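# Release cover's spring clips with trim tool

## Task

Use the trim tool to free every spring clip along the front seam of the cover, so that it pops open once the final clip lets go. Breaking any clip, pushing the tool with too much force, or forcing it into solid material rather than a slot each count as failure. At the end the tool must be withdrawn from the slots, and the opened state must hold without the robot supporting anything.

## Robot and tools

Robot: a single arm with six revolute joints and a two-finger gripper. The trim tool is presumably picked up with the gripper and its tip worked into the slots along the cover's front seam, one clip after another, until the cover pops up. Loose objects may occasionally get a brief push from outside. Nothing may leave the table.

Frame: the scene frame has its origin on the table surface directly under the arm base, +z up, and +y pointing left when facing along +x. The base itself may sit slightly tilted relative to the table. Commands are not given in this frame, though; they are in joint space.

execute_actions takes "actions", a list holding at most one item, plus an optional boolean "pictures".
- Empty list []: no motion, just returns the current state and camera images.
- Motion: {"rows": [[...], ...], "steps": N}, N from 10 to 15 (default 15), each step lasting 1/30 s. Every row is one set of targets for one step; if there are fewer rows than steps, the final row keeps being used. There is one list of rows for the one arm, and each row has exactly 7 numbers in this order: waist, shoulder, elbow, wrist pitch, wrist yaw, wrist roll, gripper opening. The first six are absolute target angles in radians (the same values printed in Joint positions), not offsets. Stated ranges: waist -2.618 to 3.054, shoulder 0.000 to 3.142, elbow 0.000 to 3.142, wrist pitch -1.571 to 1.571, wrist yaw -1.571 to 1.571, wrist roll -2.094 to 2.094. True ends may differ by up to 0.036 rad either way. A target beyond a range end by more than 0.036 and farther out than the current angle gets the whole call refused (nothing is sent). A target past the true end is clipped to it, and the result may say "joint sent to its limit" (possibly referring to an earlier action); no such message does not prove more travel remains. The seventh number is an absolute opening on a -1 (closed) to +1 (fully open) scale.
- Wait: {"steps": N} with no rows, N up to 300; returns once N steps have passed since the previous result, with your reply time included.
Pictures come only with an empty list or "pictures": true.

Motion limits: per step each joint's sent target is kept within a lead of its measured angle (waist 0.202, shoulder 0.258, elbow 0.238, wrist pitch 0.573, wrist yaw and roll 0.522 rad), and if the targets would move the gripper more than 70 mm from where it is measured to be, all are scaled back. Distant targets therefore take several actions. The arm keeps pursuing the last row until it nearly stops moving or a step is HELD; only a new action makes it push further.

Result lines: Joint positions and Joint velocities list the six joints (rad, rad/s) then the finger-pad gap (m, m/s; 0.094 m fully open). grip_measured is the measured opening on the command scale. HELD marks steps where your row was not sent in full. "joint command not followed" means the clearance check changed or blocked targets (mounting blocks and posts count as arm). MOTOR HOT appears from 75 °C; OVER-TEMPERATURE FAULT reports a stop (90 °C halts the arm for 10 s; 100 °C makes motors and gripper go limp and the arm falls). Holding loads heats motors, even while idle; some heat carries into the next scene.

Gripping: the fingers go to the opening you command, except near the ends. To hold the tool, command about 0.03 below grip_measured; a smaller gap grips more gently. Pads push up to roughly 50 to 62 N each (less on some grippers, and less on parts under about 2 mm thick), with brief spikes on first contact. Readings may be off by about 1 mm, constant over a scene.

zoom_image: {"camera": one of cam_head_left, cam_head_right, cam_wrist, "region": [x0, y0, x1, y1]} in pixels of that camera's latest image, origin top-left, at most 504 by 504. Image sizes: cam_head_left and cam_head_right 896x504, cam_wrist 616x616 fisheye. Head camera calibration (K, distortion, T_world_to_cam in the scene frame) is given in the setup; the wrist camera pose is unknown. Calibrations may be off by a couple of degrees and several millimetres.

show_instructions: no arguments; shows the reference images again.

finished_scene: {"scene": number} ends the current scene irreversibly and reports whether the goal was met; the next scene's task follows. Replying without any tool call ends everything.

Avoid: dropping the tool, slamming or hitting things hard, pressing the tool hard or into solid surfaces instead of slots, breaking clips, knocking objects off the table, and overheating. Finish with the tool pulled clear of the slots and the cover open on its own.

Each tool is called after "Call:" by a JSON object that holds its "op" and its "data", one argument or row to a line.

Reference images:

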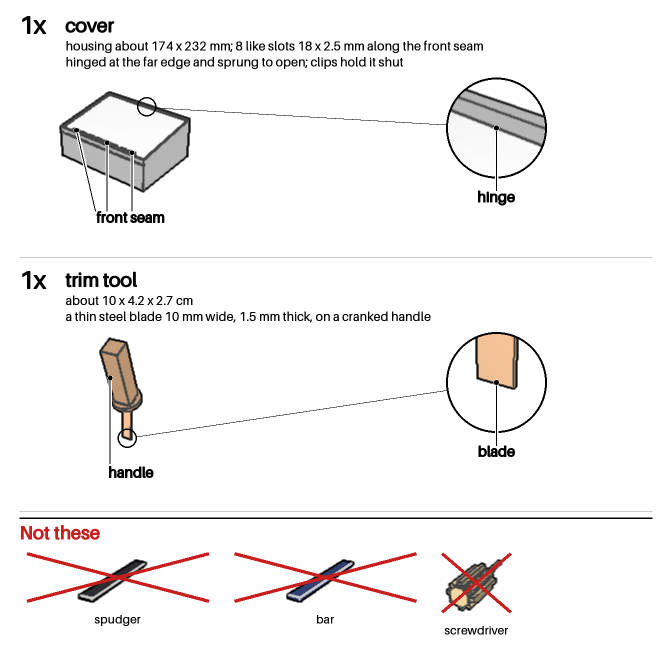

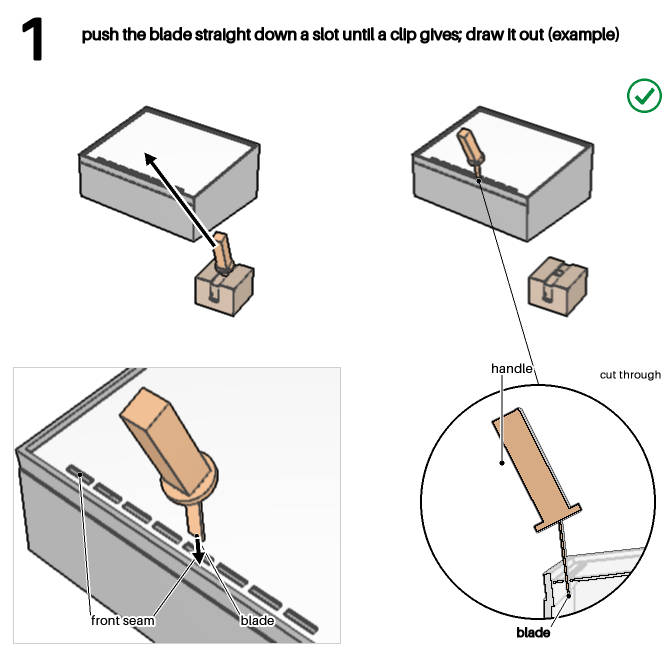

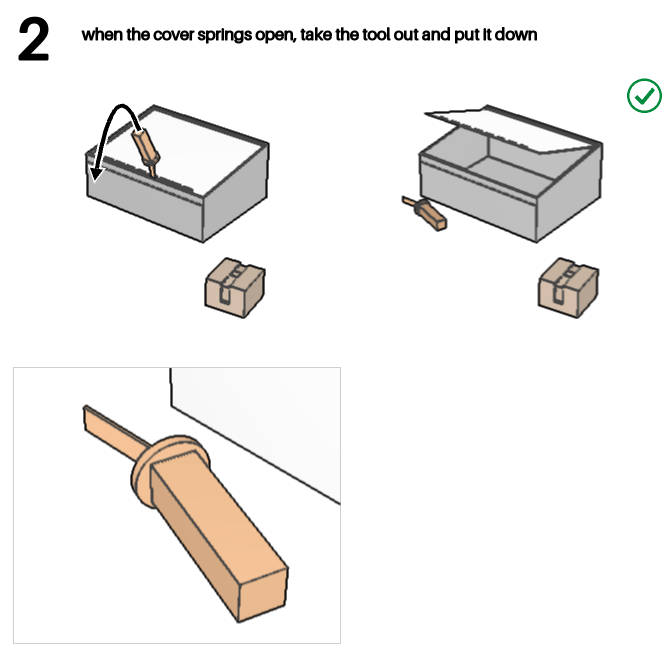

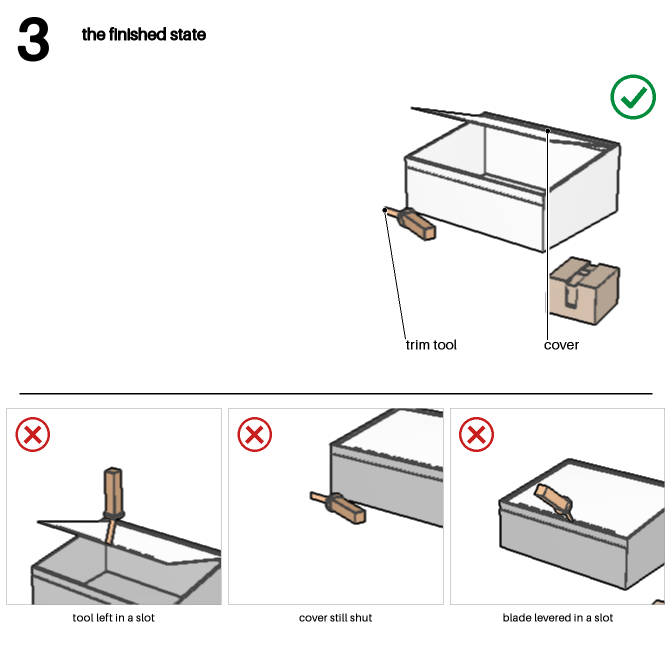

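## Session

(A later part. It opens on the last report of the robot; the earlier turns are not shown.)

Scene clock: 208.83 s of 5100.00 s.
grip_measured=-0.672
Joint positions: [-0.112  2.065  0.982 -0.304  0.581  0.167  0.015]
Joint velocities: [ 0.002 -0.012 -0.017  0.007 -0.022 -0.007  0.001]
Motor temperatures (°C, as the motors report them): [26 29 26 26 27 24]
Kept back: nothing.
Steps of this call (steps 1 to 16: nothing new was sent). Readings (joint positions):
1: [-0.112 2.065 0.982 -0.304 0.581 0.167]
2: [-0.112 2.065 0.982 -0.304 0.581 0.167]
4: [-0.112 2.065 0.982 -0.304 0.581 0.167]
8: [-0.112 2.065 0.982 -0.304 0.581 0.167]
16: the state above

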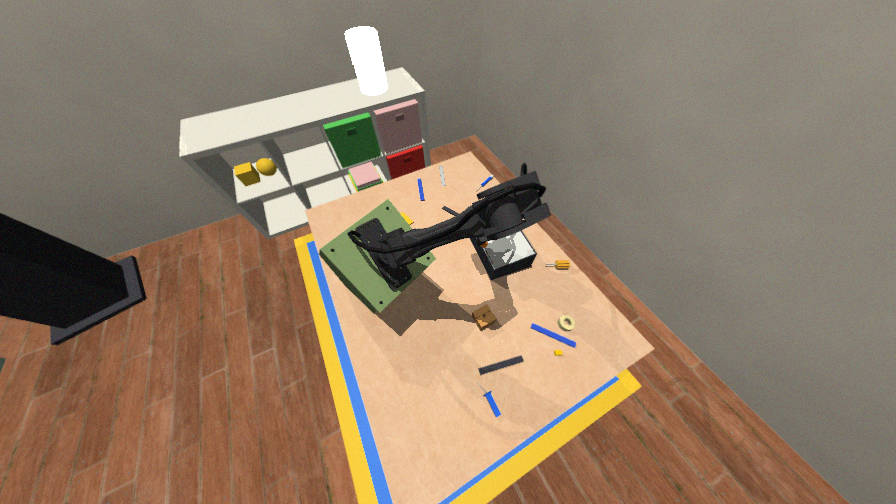

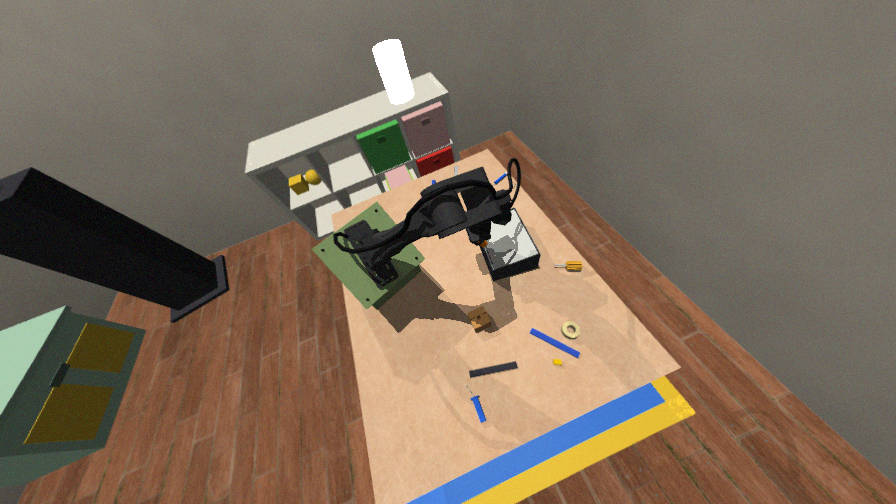

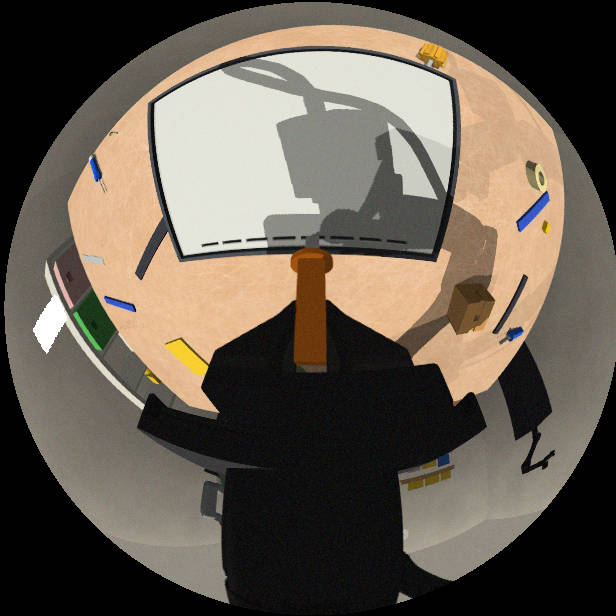

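Call:
{"op": "execute_actions", "data": {
  "actions": [
    {"rows": [[-0.098,2.048,0.982,-0.317,0.587,0.176,-0.71],[-0.097,2.045,0.982,-0.320,0.587,0.176,-0.71],[-0.096,2.042,0.982,-0.324,0.587,0.176,-0.71],[-0.095,2.038,0.982,-0.329,0.587,0.176,-0.71],[-0.094,2.034,0.982,-0.334,0.587,0.176,-0.71],[-0.093,2.030,0.982,-0.339,0.587,0.176,-0.71],[-0.092,2.026,0.982,-0.344,0.587,0.176,-0.71],[-0.091,2.022,0.982,-0.349,0.587,0.176,-0.71],[-0.090,2.018,0.982,-0.354,0.587,0.176,-0.71],[-0.089,2.014,0.982,-0.359,0.587,0.176,-0.71],[-0.088,2.011,0.982,-0.364,0.587,0.176,-0.71],[-0.087,2.008,0.982,-0.369,0.587,0.176,-0.71],[-0.086,2.005,0.982,-0.373,0.587,0.176,-0.71],[-0.085,2.004,0.982,-0.376,0.587,0.176,-0.71]], "steps": 15}
  ]
}}

Call:
{"op": "execute_actions", "data": {
  "actions": [
    {"rows": [[-0.083,2.010,1.020,-0.377,0.588,0.182,-0.71],[-0.079,2.015,1.023,-0.377,0.589,0.187,-0.71],[-0.075,2.030,1.026,-0.378,0.590,0.192,-0.71],[-0.071,2.045,1.029,-0.378,0.591,0.197,-0.71],[-0.067,2.052,1.032,-0.379,0.592,0.202,-0.71],[-0.063,2.057,1.035,-0.379,0.593,0.207,-0.71],[-0.059,2.062,1.038,-0.380,0.594,0.212,-0.71],[-0.055,2.067,1.040,-0.380,0.595,0.217,-0.71],[-0.051,2.072,1.042,-0.381,0.596,0.222,-0.71],[-0.047,2.077,1.044,-0.381,0.597,0.227,-0.71],[-0.042,2.082,1.045,-0.382,0.598,0.232,-0.71],[-0.037,2.087,1.046,-0.382,0.598,0.237,-0.71],[-0.032,2.092,1.047,-0.383,0.598,0.242,-0.71],[-0.028,2.096,1.048,-0.383,0.598,0.246,-0.71],[-0.024,2.099,1.048,-0.383,0.598,0.249,-0.71]], "steps": 15}
  ]
}}

Call:
{"op": "execute_actions", "data": {
  "actions": [
    {"steps": 25}
  ],
  "pictures": true
}}

Call:
{"op": "zoom_image", "data": {
  "camera": "cam_wrist",
  "region": [280, 215, 350, 250]
}}

Scene clock: 211.93 s of 5100.00 s.
grip_measured=-0.672
Joint positions: [-0.112  2.058  0.982 -0.309  0.581  0.167  0.015]
Joint velocities: [ 0.007 -0.066  0.012 -0.11   0.022  0.037  0.001]
Motor temperatures (°C, as the motors report them): [26 29 26 26 27 24]
Steps of this call (steps 1 to 88: nothing new was sent; steps 89 to 93: the first 5 steps of this action). Readings (joint positions):
89: [-0.112 2.065 0.982 -0.304 0.581 0.167]
90: [-0.112 2.063 0.982 -0.304 0.581 0.167]
92: [-0.112 2.060 0.982 -0.306 0.581 0.167]
93: the state above

Scene clock: 212.43 s of 5100.00 s.
grip_measured=-0.672
Joint positions: [-0.096  2.024  0.995 -0.362  0.581  0.179  0.015]
Joint velocities: [ 0.09   0.056  0.154 -0.037  0.066  0.095  0.001]
Motor temperatures (°C, as the motors report them): [26 29 26 26 27 24]
Steps of this call (steps 1 to 10: the last 10 steps of your previous action; steps 11 to 15: the first 5 steps of this action). Readings (joint positions):
11: [-0.105 2.023 0.982 -0.353 0.580 0.168]
12: [-0.104 2.023 0.984 -0.356 0.580 0.170]
14: [-0.099 2.023 0.990 -0.361 0.580 0.175]
15: the state above

Scene clock: 213.27 s of 5100.00 s.
grip_measured=-0.672
Joint positions: [-0.041  2.086  1.017 -0.368  0.587  0.239  0.015]
Joint velocities: [-0.017 -0.007  0.017 -0.051  0.037  0.007 -0.001]
Motor temperatures (°C, as the motors report them): [26 29 26 26 27 24]
Kept back: nothing.
Steps of this call (steps 1 to 10: the last 10 steps of your previous action; steps 11 to 25: the robot went on to your last target). Readings (joint positions):
1: [-0.092 2.028 1.000 -0.362 0.582 0.183]
2: [-0.088 2.033 1.006 -0.362 0.583 0.186]
4: [-0.079 2.044 1.013 -0.362 0.584 0.195]
8: [-0.061 2.066 1.017 -0.363 0.586 0.214]
25: the state above

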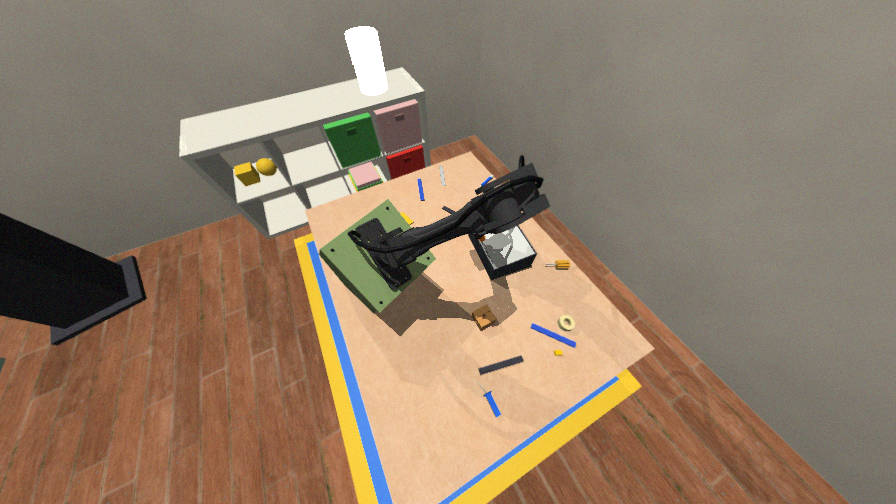

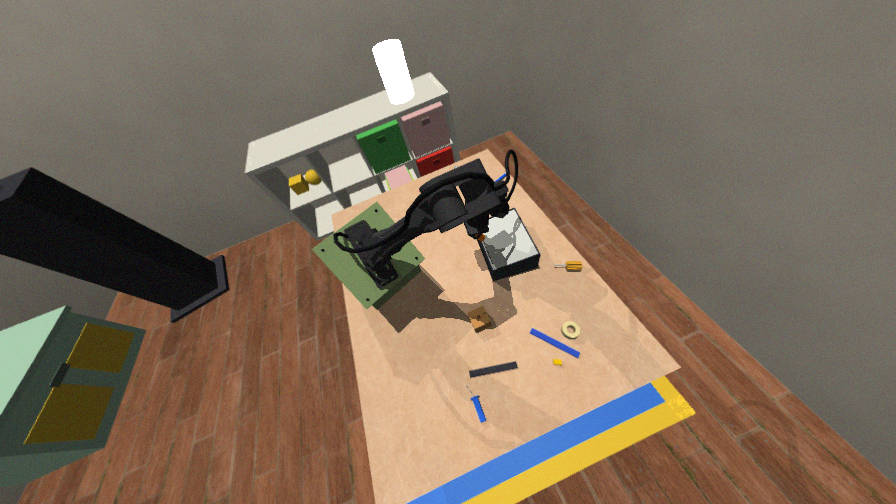

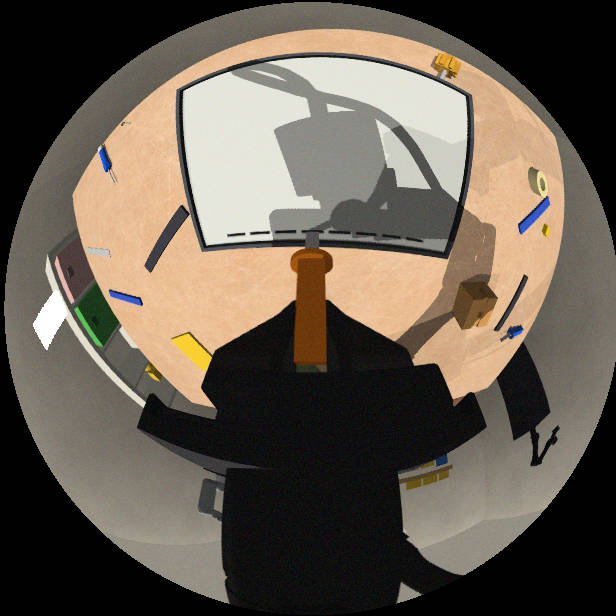

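Region (280, 215, 350, 250) of cam_wrist's 616x616 image, scaled by 7.200, with more detail than that image has.

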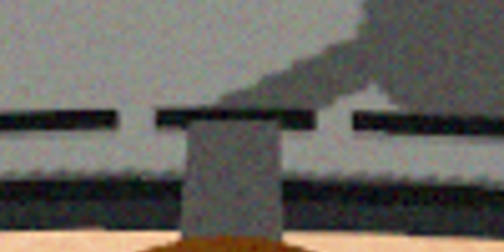

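Call:
{"op": "execute_actions", "data": {
  "actions": [
    {"rows": [[-0.047,2.109,1.035,-0.360,0.598,0.249,-0.71],[-0.050,2.111,1.035,-0.357,0.598,0.249,-0.71],[-0.050,2.111,1.035,-0.355,0.598,0.249,-0.71],[-0.049,2.107,1.035,-0.353,0.598,0.249,-0.71],[-0.048,2.107,1.035,-0.351,0.598,0.249,-0.71],[-0.048,2.108,1.035,-0.349,0.598,0.249,-0.71],[-0.048,2.109,1.035,-0.347,0.598,0.249,-0.71],[-0.048,2.109,1.035,-0.346,0.598,0.249,-0.71],[-0.048,2.109,1.035,-0.345,0.598,0.249,-0.71],[-0.048,2.109,1.035,-0.344,0.598,0.249,-0.71]], "steps": 15}
  ]
}}

Call:
{"op": "execute_actions", "data": {
  "actions": [
    {"steps": 22}
  ],
  "pictures": true
}}

Call:
{"op": "zoom_image", "data": {
  "camera": "cam_wrist",
  "region": [280, 215, 350, 250]
}}

Scene clock: 214.03 s of 5100.00 s.
grip_measured=-0.672
Joint positions: [-0.041  2.086  1.017 -0.368  0.587  0.24   0.015]
Joint velocities: [-0.002  0.002  0.002 -0.022 -0.007  0.051  0.001]
Motor temperatures (°C, as the motors report them): [26 29 26 26 27 24]
Steps of this call (steps 1 to 15: the robot went on to your last target; steps 16 to 18: nothing new was sent; steps 19 to 23: the first 5 steps of this action). Readings (joint positions):
19: [-0.041 2.086 1.017 -0.368 0.587 0.240]
20: [-0.041 2.086 1.017 -0.368 0.587 0.240]
22: [-0.041 2.086 1.017 -0.368 0.587 0.240]
23: the state above

Scene clock: 214.77 s of 5100.00 s.
grip_measured=-0.672
Joint positions: [-0.041  2.086  1.017 -0.358  0.587  0.24   0.015]
Joint velocities: [ 0.007 -0.002  0.002 -0.022 -0.081 -0.007  0.001]
Motor temperatures (°C, as the motors report them): [26 29 26 26 27 24]
Kept back: nothing.
Steps of this call (steps 1 to 10: the last 10 steps of your previous action; steps 11 to 15: the robot went on to your last target; steps 16 to 22: nothing new was sent). Readings (joint positions):
1: [-0.041 2.086 1.017 -0.367 0.587 0.240]
2: [-0.041 2.086 1.017 -0.366 0.587 0.240]
4: [-0.041 2.086 1.017 -0.364 0.587 0.240]
8: [-0.041 2.086 1.017 -0.361 0.587 0.240]
22: the state above
The arm was judged still, so your last target was given up. Only a new action makes it travel on or press farther. Fingers that are still opening or closing keep moving.

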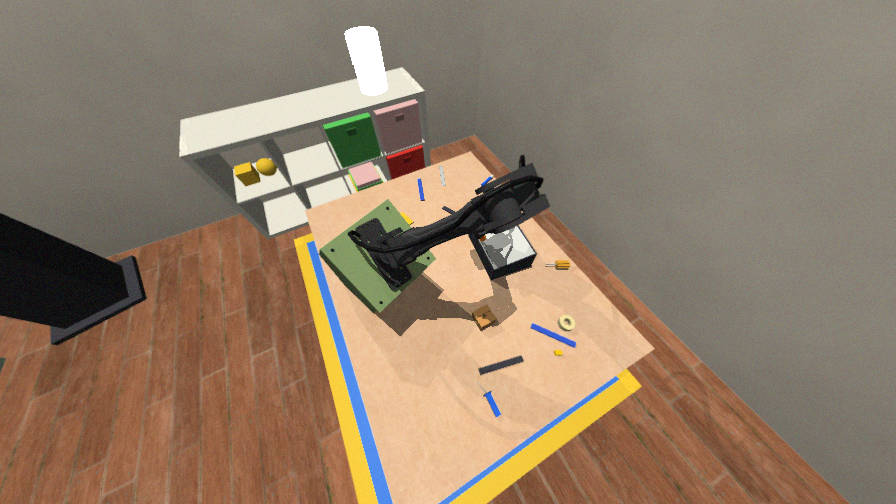

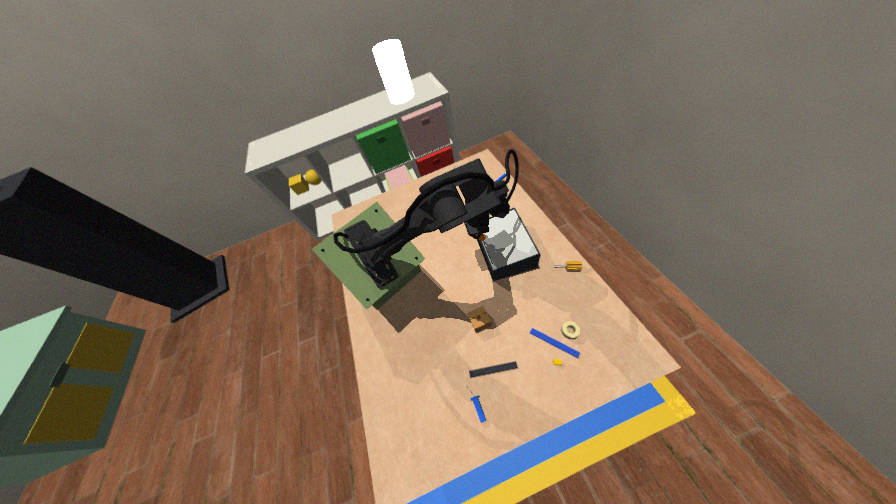

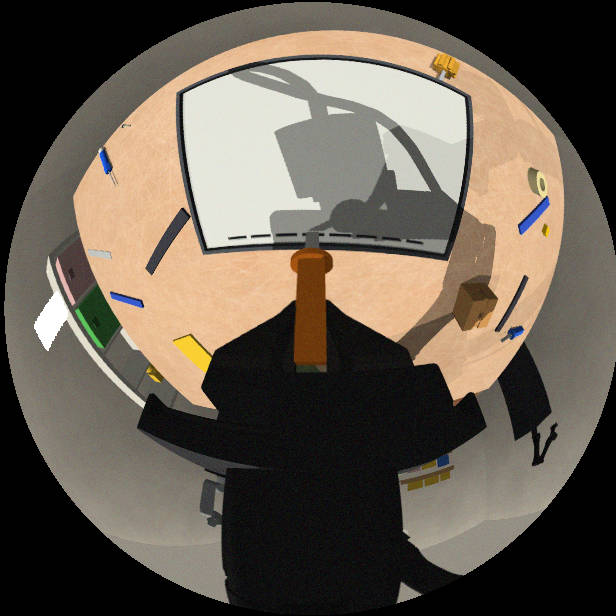

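Region (280, 215, 350, 250) of cam_wrist's 616x616 image, scaled by 7.200, with more detail than that image has.

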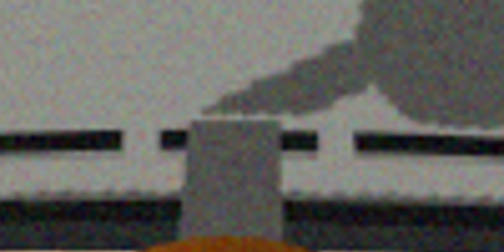

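Call:
{"op": "execute_actions", "data": {
  "actions": [
    {"rows": [[-0.052,2.116,1.035,-0.344,0.598,0.249,-0.71],[-0.053,2.118,1.035,-0.344,0.598,0.249,-0.71],[-0.053,2.118,1.035,-0.344,0.598,0.249,-0.71],[-0.050,2.114,1.035,-0.344,0.598,0.249,-0.71],[-0.049,2.109,1.035,-0.344,0.598,0.249,-0.71]], "steps": 15}
  ]
}}

Call:
{"op": "execute_actions", "data": {
  "actions": [
    {"steps": 22}
  ],
  "pictures": true
}}

Call:
{"op": "zoom_image", "data": {
  "camera": "cam_wrist",
  "region": [280, 215, 350, 250]
}}

Scene clock: 215.47 s of 5100.00 s.
grip_measured=-0.672
Joint positions: [-0.044  2.093  1.017 -0.356  0.588  0.24   0.015]
Joint velocities: [-0.002  0.007  0.002  0.007  0.022 -0.066 -0.001]
Motor temperatures (°C, as the motors report them): [26 29 26 26 27 24]
Steps of this call (steps 1 to 16: nothing new was sent; steps 17 to 21: the first 5 steps of this action). Readings (joint positions):
17: [-0.042 2.087 1.017 -0.358 0.587 0.240]
18: [-0.043 2.090 1.017 -0.356 0.587 0.240]
20: [-0.044 2.093 1.017 -0.356 0.588 0.240]
21: the state above

Scene clock: 216.20 s of 5100.00 s.
grip_measured=-0.672
Joint positions: [-0.044  2.093  1.017 -0.356  0.588  0.24   0.015]
Joint velocities: [ 0.007  0.012 -0.012 -0.007  0.037  0.037 -0.   ]
Motor temperatures (°C, as the motors report them): [26 29 26 26 27 24]
Kept back: nothing.
Steps of this call (steps 1 to 10: the last 10 steps of your previous action; steps 11 to 15: the robot went on to your last target; steps 16 to 22: nothing new was sent). Readings (joint positions):
1: [-0.044 2.093 1.017 -0.356 0.588 0.240]
2: [-0.044 2.093 1.017 -0.356 0.588 0.240]
4: [-0.044 2.093 1.017 -0.356 0.588 0.240]
8: [-0.044 2.093 1.017 -0.356 0.588 0.240]
22: the state above
The arm was judged still, so your last target was given up. Only a new action makes it travel on or press farther. Fingers that are still opening or closing keep moving.

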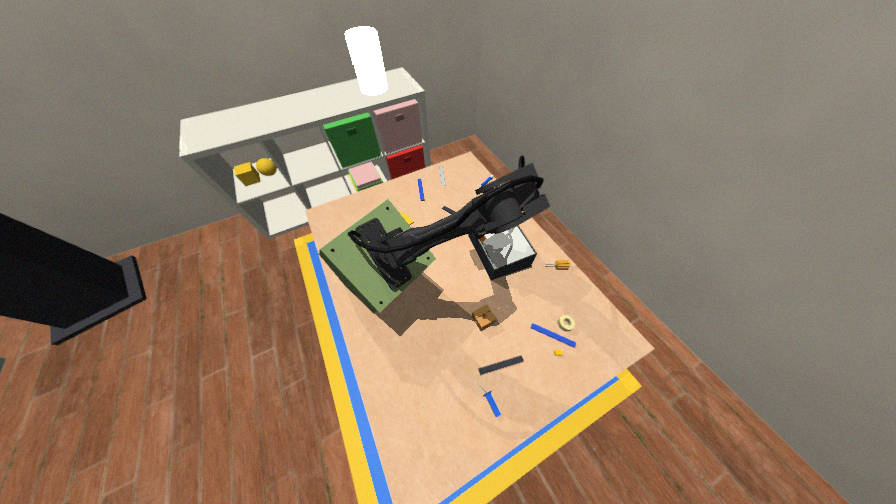

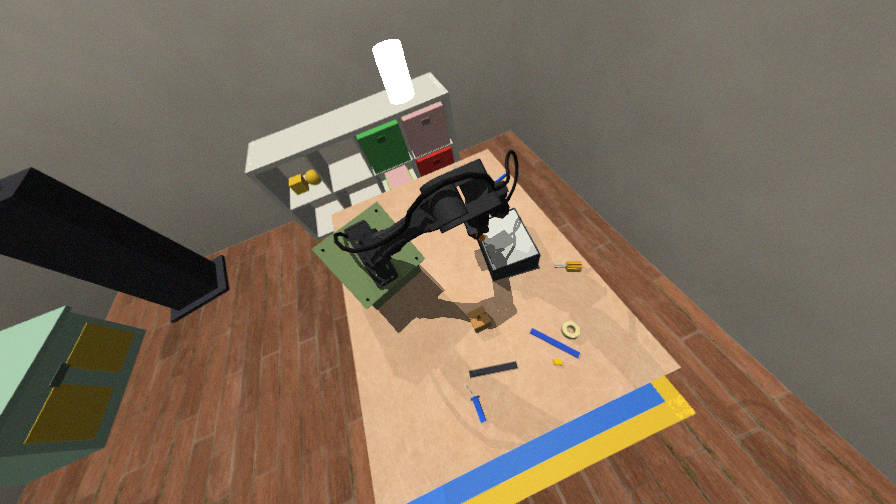

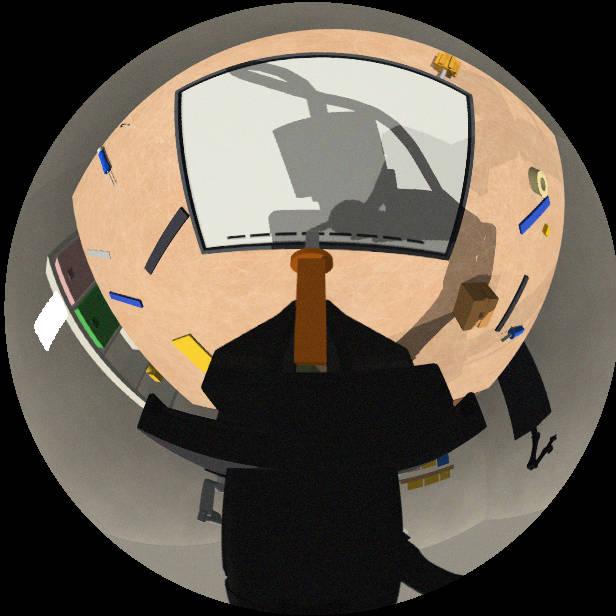

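Region (280, 215, 350, 250) of cam_wrist's 616x616 image, scaled by 7.200, with more detail than that image has.

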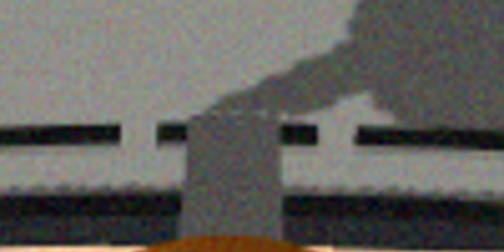

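Call:
{"op": "execute_actions", "data": {
  "actions": [
    {"rows": [[-0.049,2.105,1.035,-0.365,0.598,0.249,-0.71],[-0.049,2.105,1.035,-0.370,0.598,0.249,-0.71],[-0.049,2.105,1.035,-0.373,0.598,0.249,-0.71],[-0.049,2.105,1.035,-0.375,0.598,0.249,-0.71]], "steps": 15}
  ]
}}

Call:
{"op": "execute_actions", "data": {
  "actions": [
    {"steps": 22}
  ],
  "pictures": true
}}

Call:
{"op": "zoom_image", "data": {
  "camera": "cam_wrist",
  "region": [280, 215, 350, 250]
}}

Scene clock: 217.17 s of 5100.00 s.
grip_measured=-0.672
Joint positions: [-0.044  2.093  1.017 -0.358  0.588  0.24   0.015]
Joint velocities: [ 0.007 -0.017 -0.007  0.037  0.022  0.037 -0.   ]
Motor temperatures (°C, as the motors report them): [26 29 26 26 27 24]
Steps of this call (steps 1 to 24: nothing new was sent; steps 25 to 29: the first 5 steps of this action). Readings (joint positions):
25: [-0.044 2.093 1.017 -0.357 0.588 0.240]
26: [-0.044 2.093 1.017 -0.357 0.588 0.240]
28: [-0.044 2.093 1.017 -0.358 0.588 0.240]
29: the state above

Scene clock: 217.90 s of 5100.00 s.
grip_measured=-0.672
Joint positions: [-0.044  2.093  1.017 -0.358  0.588  0.24   0.015]
Joint velocities: [ 0.002 -0.012 -0.012 -0.022  0.037 -0.022  0.   ]
Motor temperatures (°C, as the motors report them): [26 29 26 26 27 24]
Kept back: nothing.
Steps of this call (steps 1 to 10: the last 10 steps of your previous action; steps 11 to 15: the robot went on to your last target; steps 16 to 22: nothing new was sent). Readings (joint positions):
1: [-0.044 2.093 1.017 -0.358 0.588 0.240]
2: [-0.044 2.093 1.017 -0.358 0.588 0.240]
4: [-0.044 2.093 1.017 -0.358 0.588 0.240]
8: [-0.044 2.093 1.017 -0.358 0.588 0.240]
22: the state above
The arm was judged still, so your last target was given up. Only a new action makes it travel on or press farther. Fingers that are still opening or closing keep moving.

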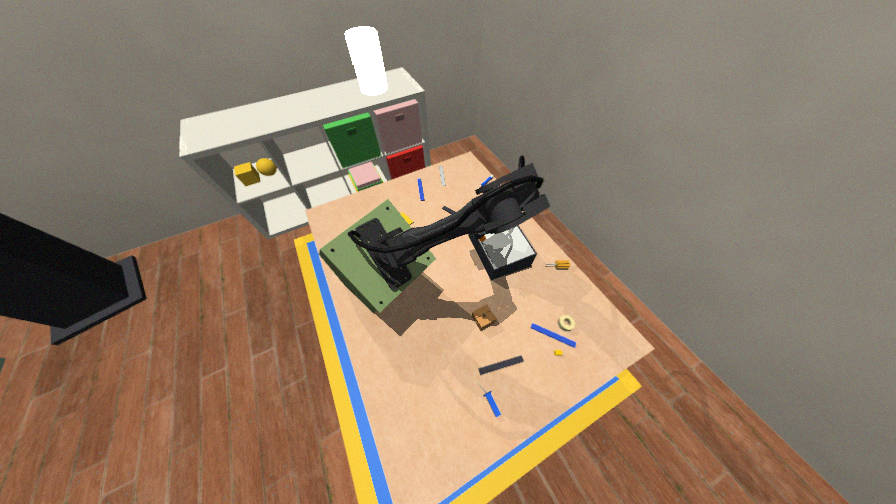

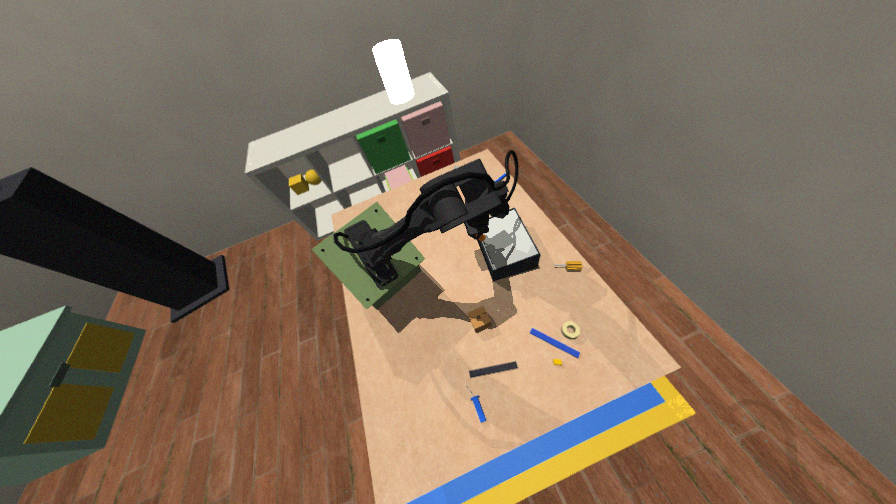

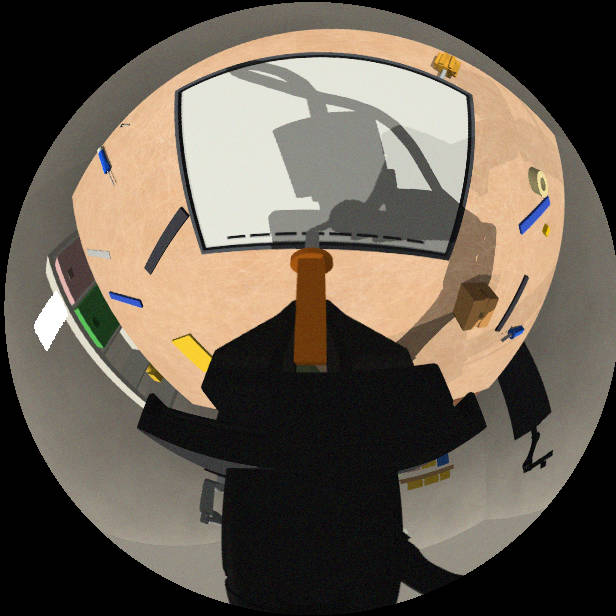

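Region (280, 215, 350, 250) of cam_wrist's 616x616 image, scaled by 7.200, with more detail than that image has.

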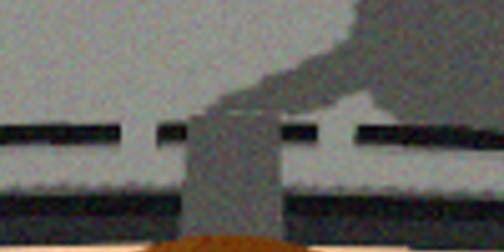

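Call:
{"op": "execute_actions", "data": {
  "actions": [
    {"rows": [[-0.049,2.098,1.035,-0.378,0.598,0.249,-0.71],[-0.049,2.098,1.035,-0.381,0.598,0.249,-0.71],[-0.049,2.098,1.035,-0.382,0.598,0.249,-0.71],[-0.049,2.098,1.035,-0.382,0.598,0.249,-0.71],[-0.049,2.098,1.035,-0.378,0.598,0.249,-0.71],[-0.049,2.098,1.035,-0.376,0.598,0.249,-0.71]], "steps": 15}
  ]
}}

Call:
{"op": "execute_actions", "data": {
  "actions": [
    {"steps": 22}
  ],
  "pictures": true
}}

Call:
{"op": "zoom_image", "data": {
  "camera": "cam_wrist",
  "region": [280, 215, 350, 250]
}}

Scene clock: 219.00 s of 5100.00 s.
grip_measured=-0.672
Joint positions: [-0.044  2.093  1.017 -0.358  0.588  0.24   0.015]
Joint velocities: [-0.002  0.007 -0.012  0.095 -0.037  0.051 -0.001]
Motor temperatures (°C, as the motors report them): [26 29 26 26 27 24]
Steps of this call (steps 1 to 28: nothing new was sent; steps 29 to 33: the first 5 steps of this action). Readings (joint positions):
29: [-0.044 2.093 1.017 -0.358 0.588 0.240]
30: [-0.044 2.093 1.017 -0.358 0.588 0.240]
32: [-0.044 2.093 1.017 -0.358 0.588 0.240]
33: the state above

Scene clock: 219.73 s of 5100.00 s.
grip_measured=-0.672
Joint positions: [-0.044  2.093  1.017 -0.358  0.588  0.24   0.015]
Joint velocities: [-0.007  0.017 -0.002  0.066 -0.051 -0.051 -0.001]
Motor temperatures (°C, as the motors report them): [26 29 26 26 27 24]
Kept back: nothing.
Steps of this call (steps 1 to 10: the last 10 steps of your previous action; steps 11 to 15: the robot went on to your last target; steps 16 to 22: nothing new was sent). Readings (joint positions):
1: [-0.044 2.093 1.017 -0.358 0.588 0.240]
2: [-0.044 2.093 1.017 -0.358 0.588 0.240]
4: [-0.044 2.093 1.017 -0.358 0.588 0.240]
8: [-0.044 2.093 1.017 -0.358 0.588 0.240]
22: the state above
The arm was judged still, so your last target was given up. Only a new action makes it travel on or press farther. Fingers that are still opening or closing keep moving.

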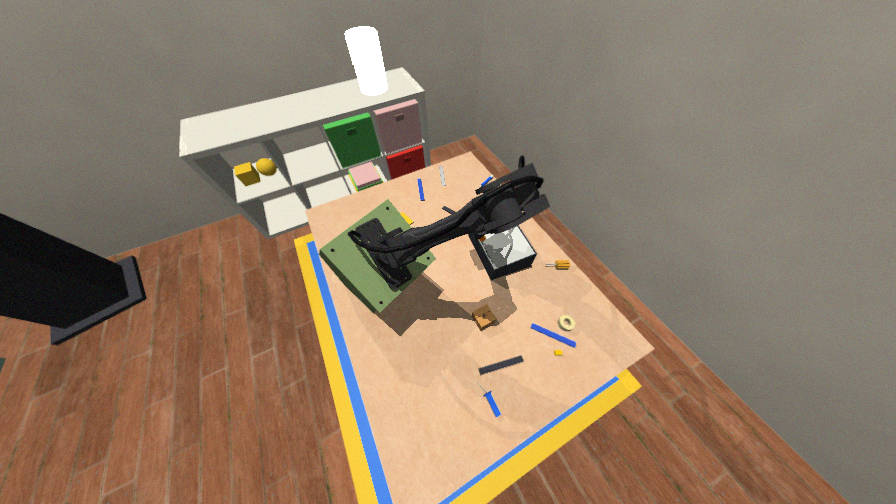

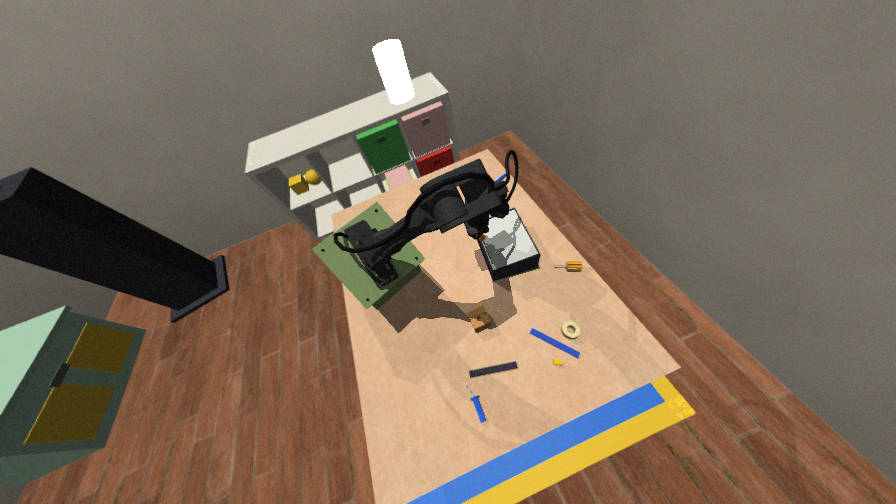

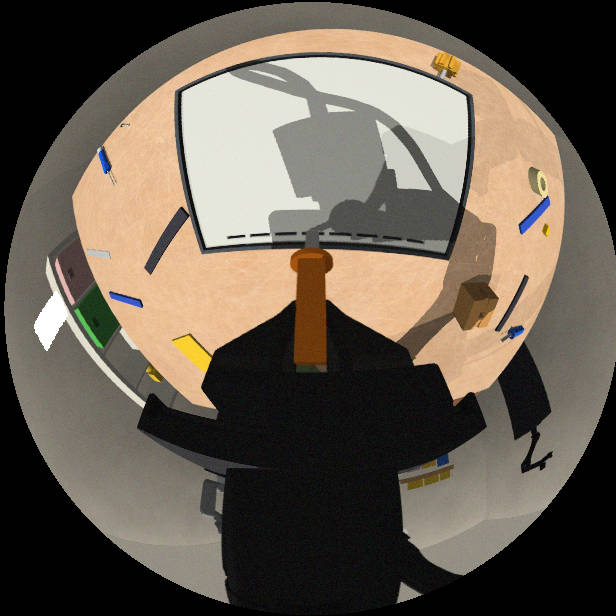

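Region (280, 215, 350, 250) of cam_wrist's 616x616 image, scaled by 7.200, with more detail than that image has.

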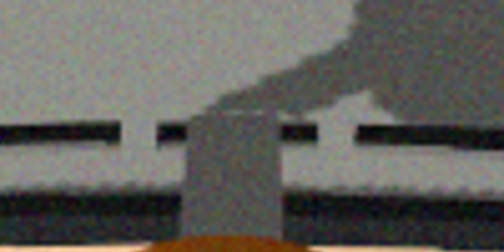

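Call:
{"op": "execute_actions", "data": {
  "actions": []
}}

Scene clock: 222.20 s of 5100.00 s.
grip_measured=-0.672
Joint positions: [-0.044  2.093  1.017 -0.358  0.588  0.24   0.015]
Joint velocities: [-0.002  0.002 -0.002  0.007  0.022 -0.022  0.   ]
Motor temperatures (°C, as the motors report them): [26 29 26 26 27 24]
Kept back: nothing.
Steps of this call (steps 1 to 74: nothing new was sent). Readings (joint positions):
1: [-0.044 2.093 1.017 -0.358 0.588 0.240]
2: [-0.044 2.093 1.017 -0.358 0.588 0.240]
4: [-0.044 2.093 1.017 -0.358 0.588 0.240]
8: [-0.044 2.093 1.017 -0.358 0.588 0.240]
74: the state above

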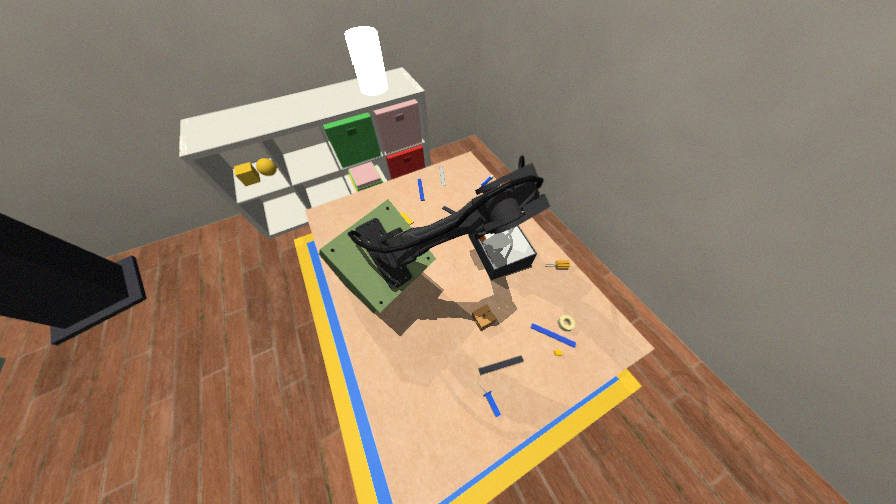

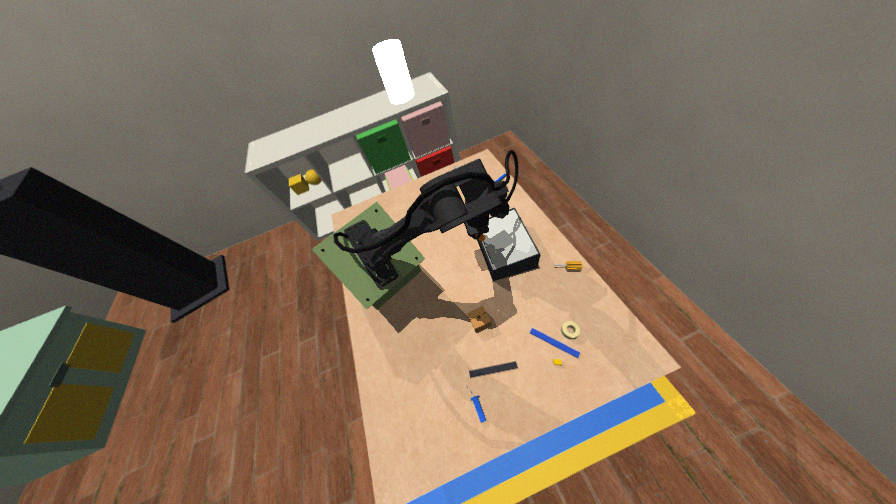

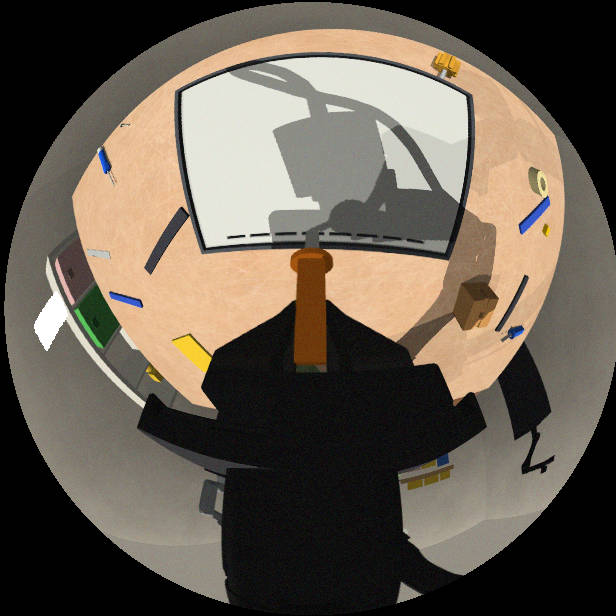

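Lift slightly, then shift q4.

Call:
{"op": "execute_actions", "data": {
  "actions": [
    {"rows":[[-0.044,2.063,1.035,-0.358,0.598,0.249,-0.71],[-0.044,2.063,1.035,-0.358,0.598,0.249,-0.71],[-0.044,2.063,1.035,-0.358,0.598,0.249,-0.71],[-0.044,2.068,1.035,-0.365,0.598,0.249,-0.71],[-0.044,2.069,1.035,-0.372,0.598,0.249,-0.71],[-0.044,2.070,1.035,-0.378,0.598,0.249,-0.71],[-0.044,2.070,1.035,-0.382,0.598,0.249,-0.71],[-0.044,2.070,1.035,-0.384,0.598,0.249,-0.71]],"steps":12}
  ]
}}

Call:
{"op": "execute_actions", "data": {
  "actions": [
    {"steps":12}
  ],
  "pictures": true
}}

Call:
{"op": "zoom_image", "data": {
  "camera": "cam_wrist",
  "region": [280,215,350,250]
}}

Scene clock: 222.83 s of 5100.00 s.
grip_measured=-0.672
Joint positions: [-0.044  2.087  1.017 -0.358  0.589  0.24   0.015]
Joint velocities: [-0.042 -0.09  -0.007 -0.007  0.022  0.066  0.   ]
Motor temperatures (°C, as the motors report them): [26 29 26 26 27 24]
Steps of this call (steps 1 to 17: nothing new was sent; steps 18 to 19: the first 2 steps of this action). Readings (joint positions):
18: [-0.044 2.090 1.017 -0.358 0.588 0.240]
19: the state above

Scene clock: 223.23 s of 5100.00 s.
grip_measured=-0.672
Joint positions: [-0.044  2.081  1.017 -0.367  0.589  0.24   0.015]
Joint velocities: [-0.012 -0.002  0.002  0.022 -0.037  0.037  0.   ]
Motor temperatures (°C, as the motors report them): [26 29 26 26 27 24]
Kept back: nothing.
Steps of this call (steps 1 to 10: the last 10 steps of your previous action; steps 11 to 12: the robot went on to your last target). Readings (joint positions):
1: [-0.044 2.084 1.017 -0.358 0.589 0.240]
2: [-0.044 2.082 1.017 -0.358 0.589 0.240]
4: [-0.044 2.081 1.017 -0.358 0.589 0.240]
8: [-0.044 2.081 1.017 -0.364 0.589 0.240]
12: the state above

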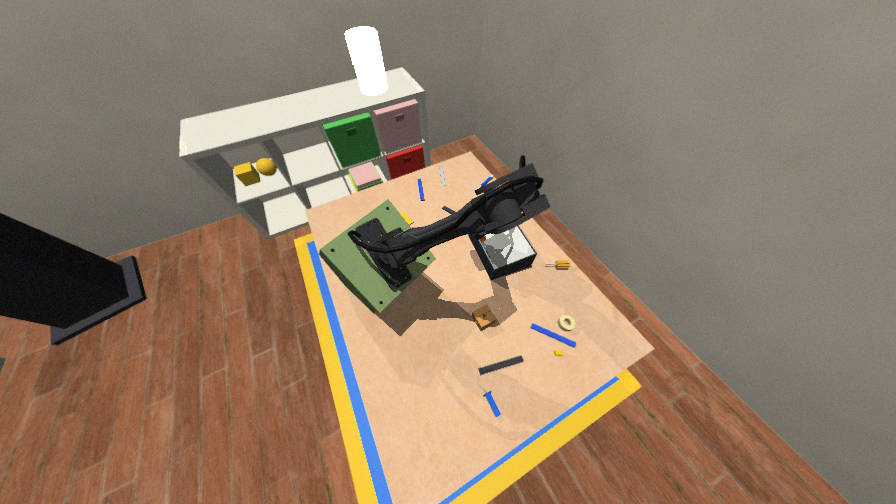

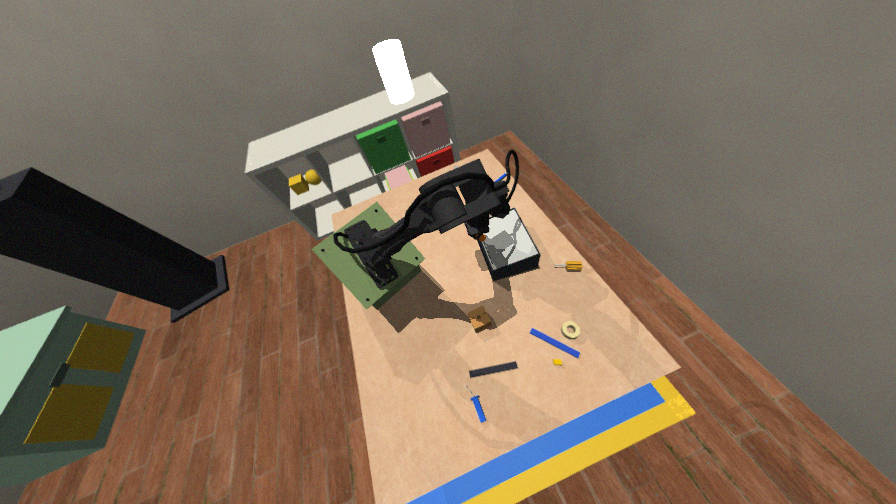

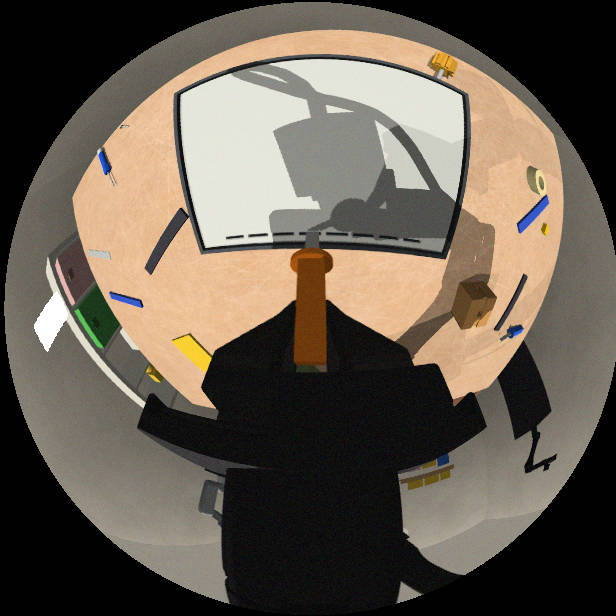

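Region (280, 215, 350, 250) of cam_wrist's 616x616 image, scaled by 7.200, with more detail than that image has.

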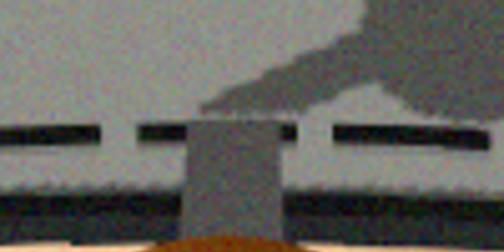

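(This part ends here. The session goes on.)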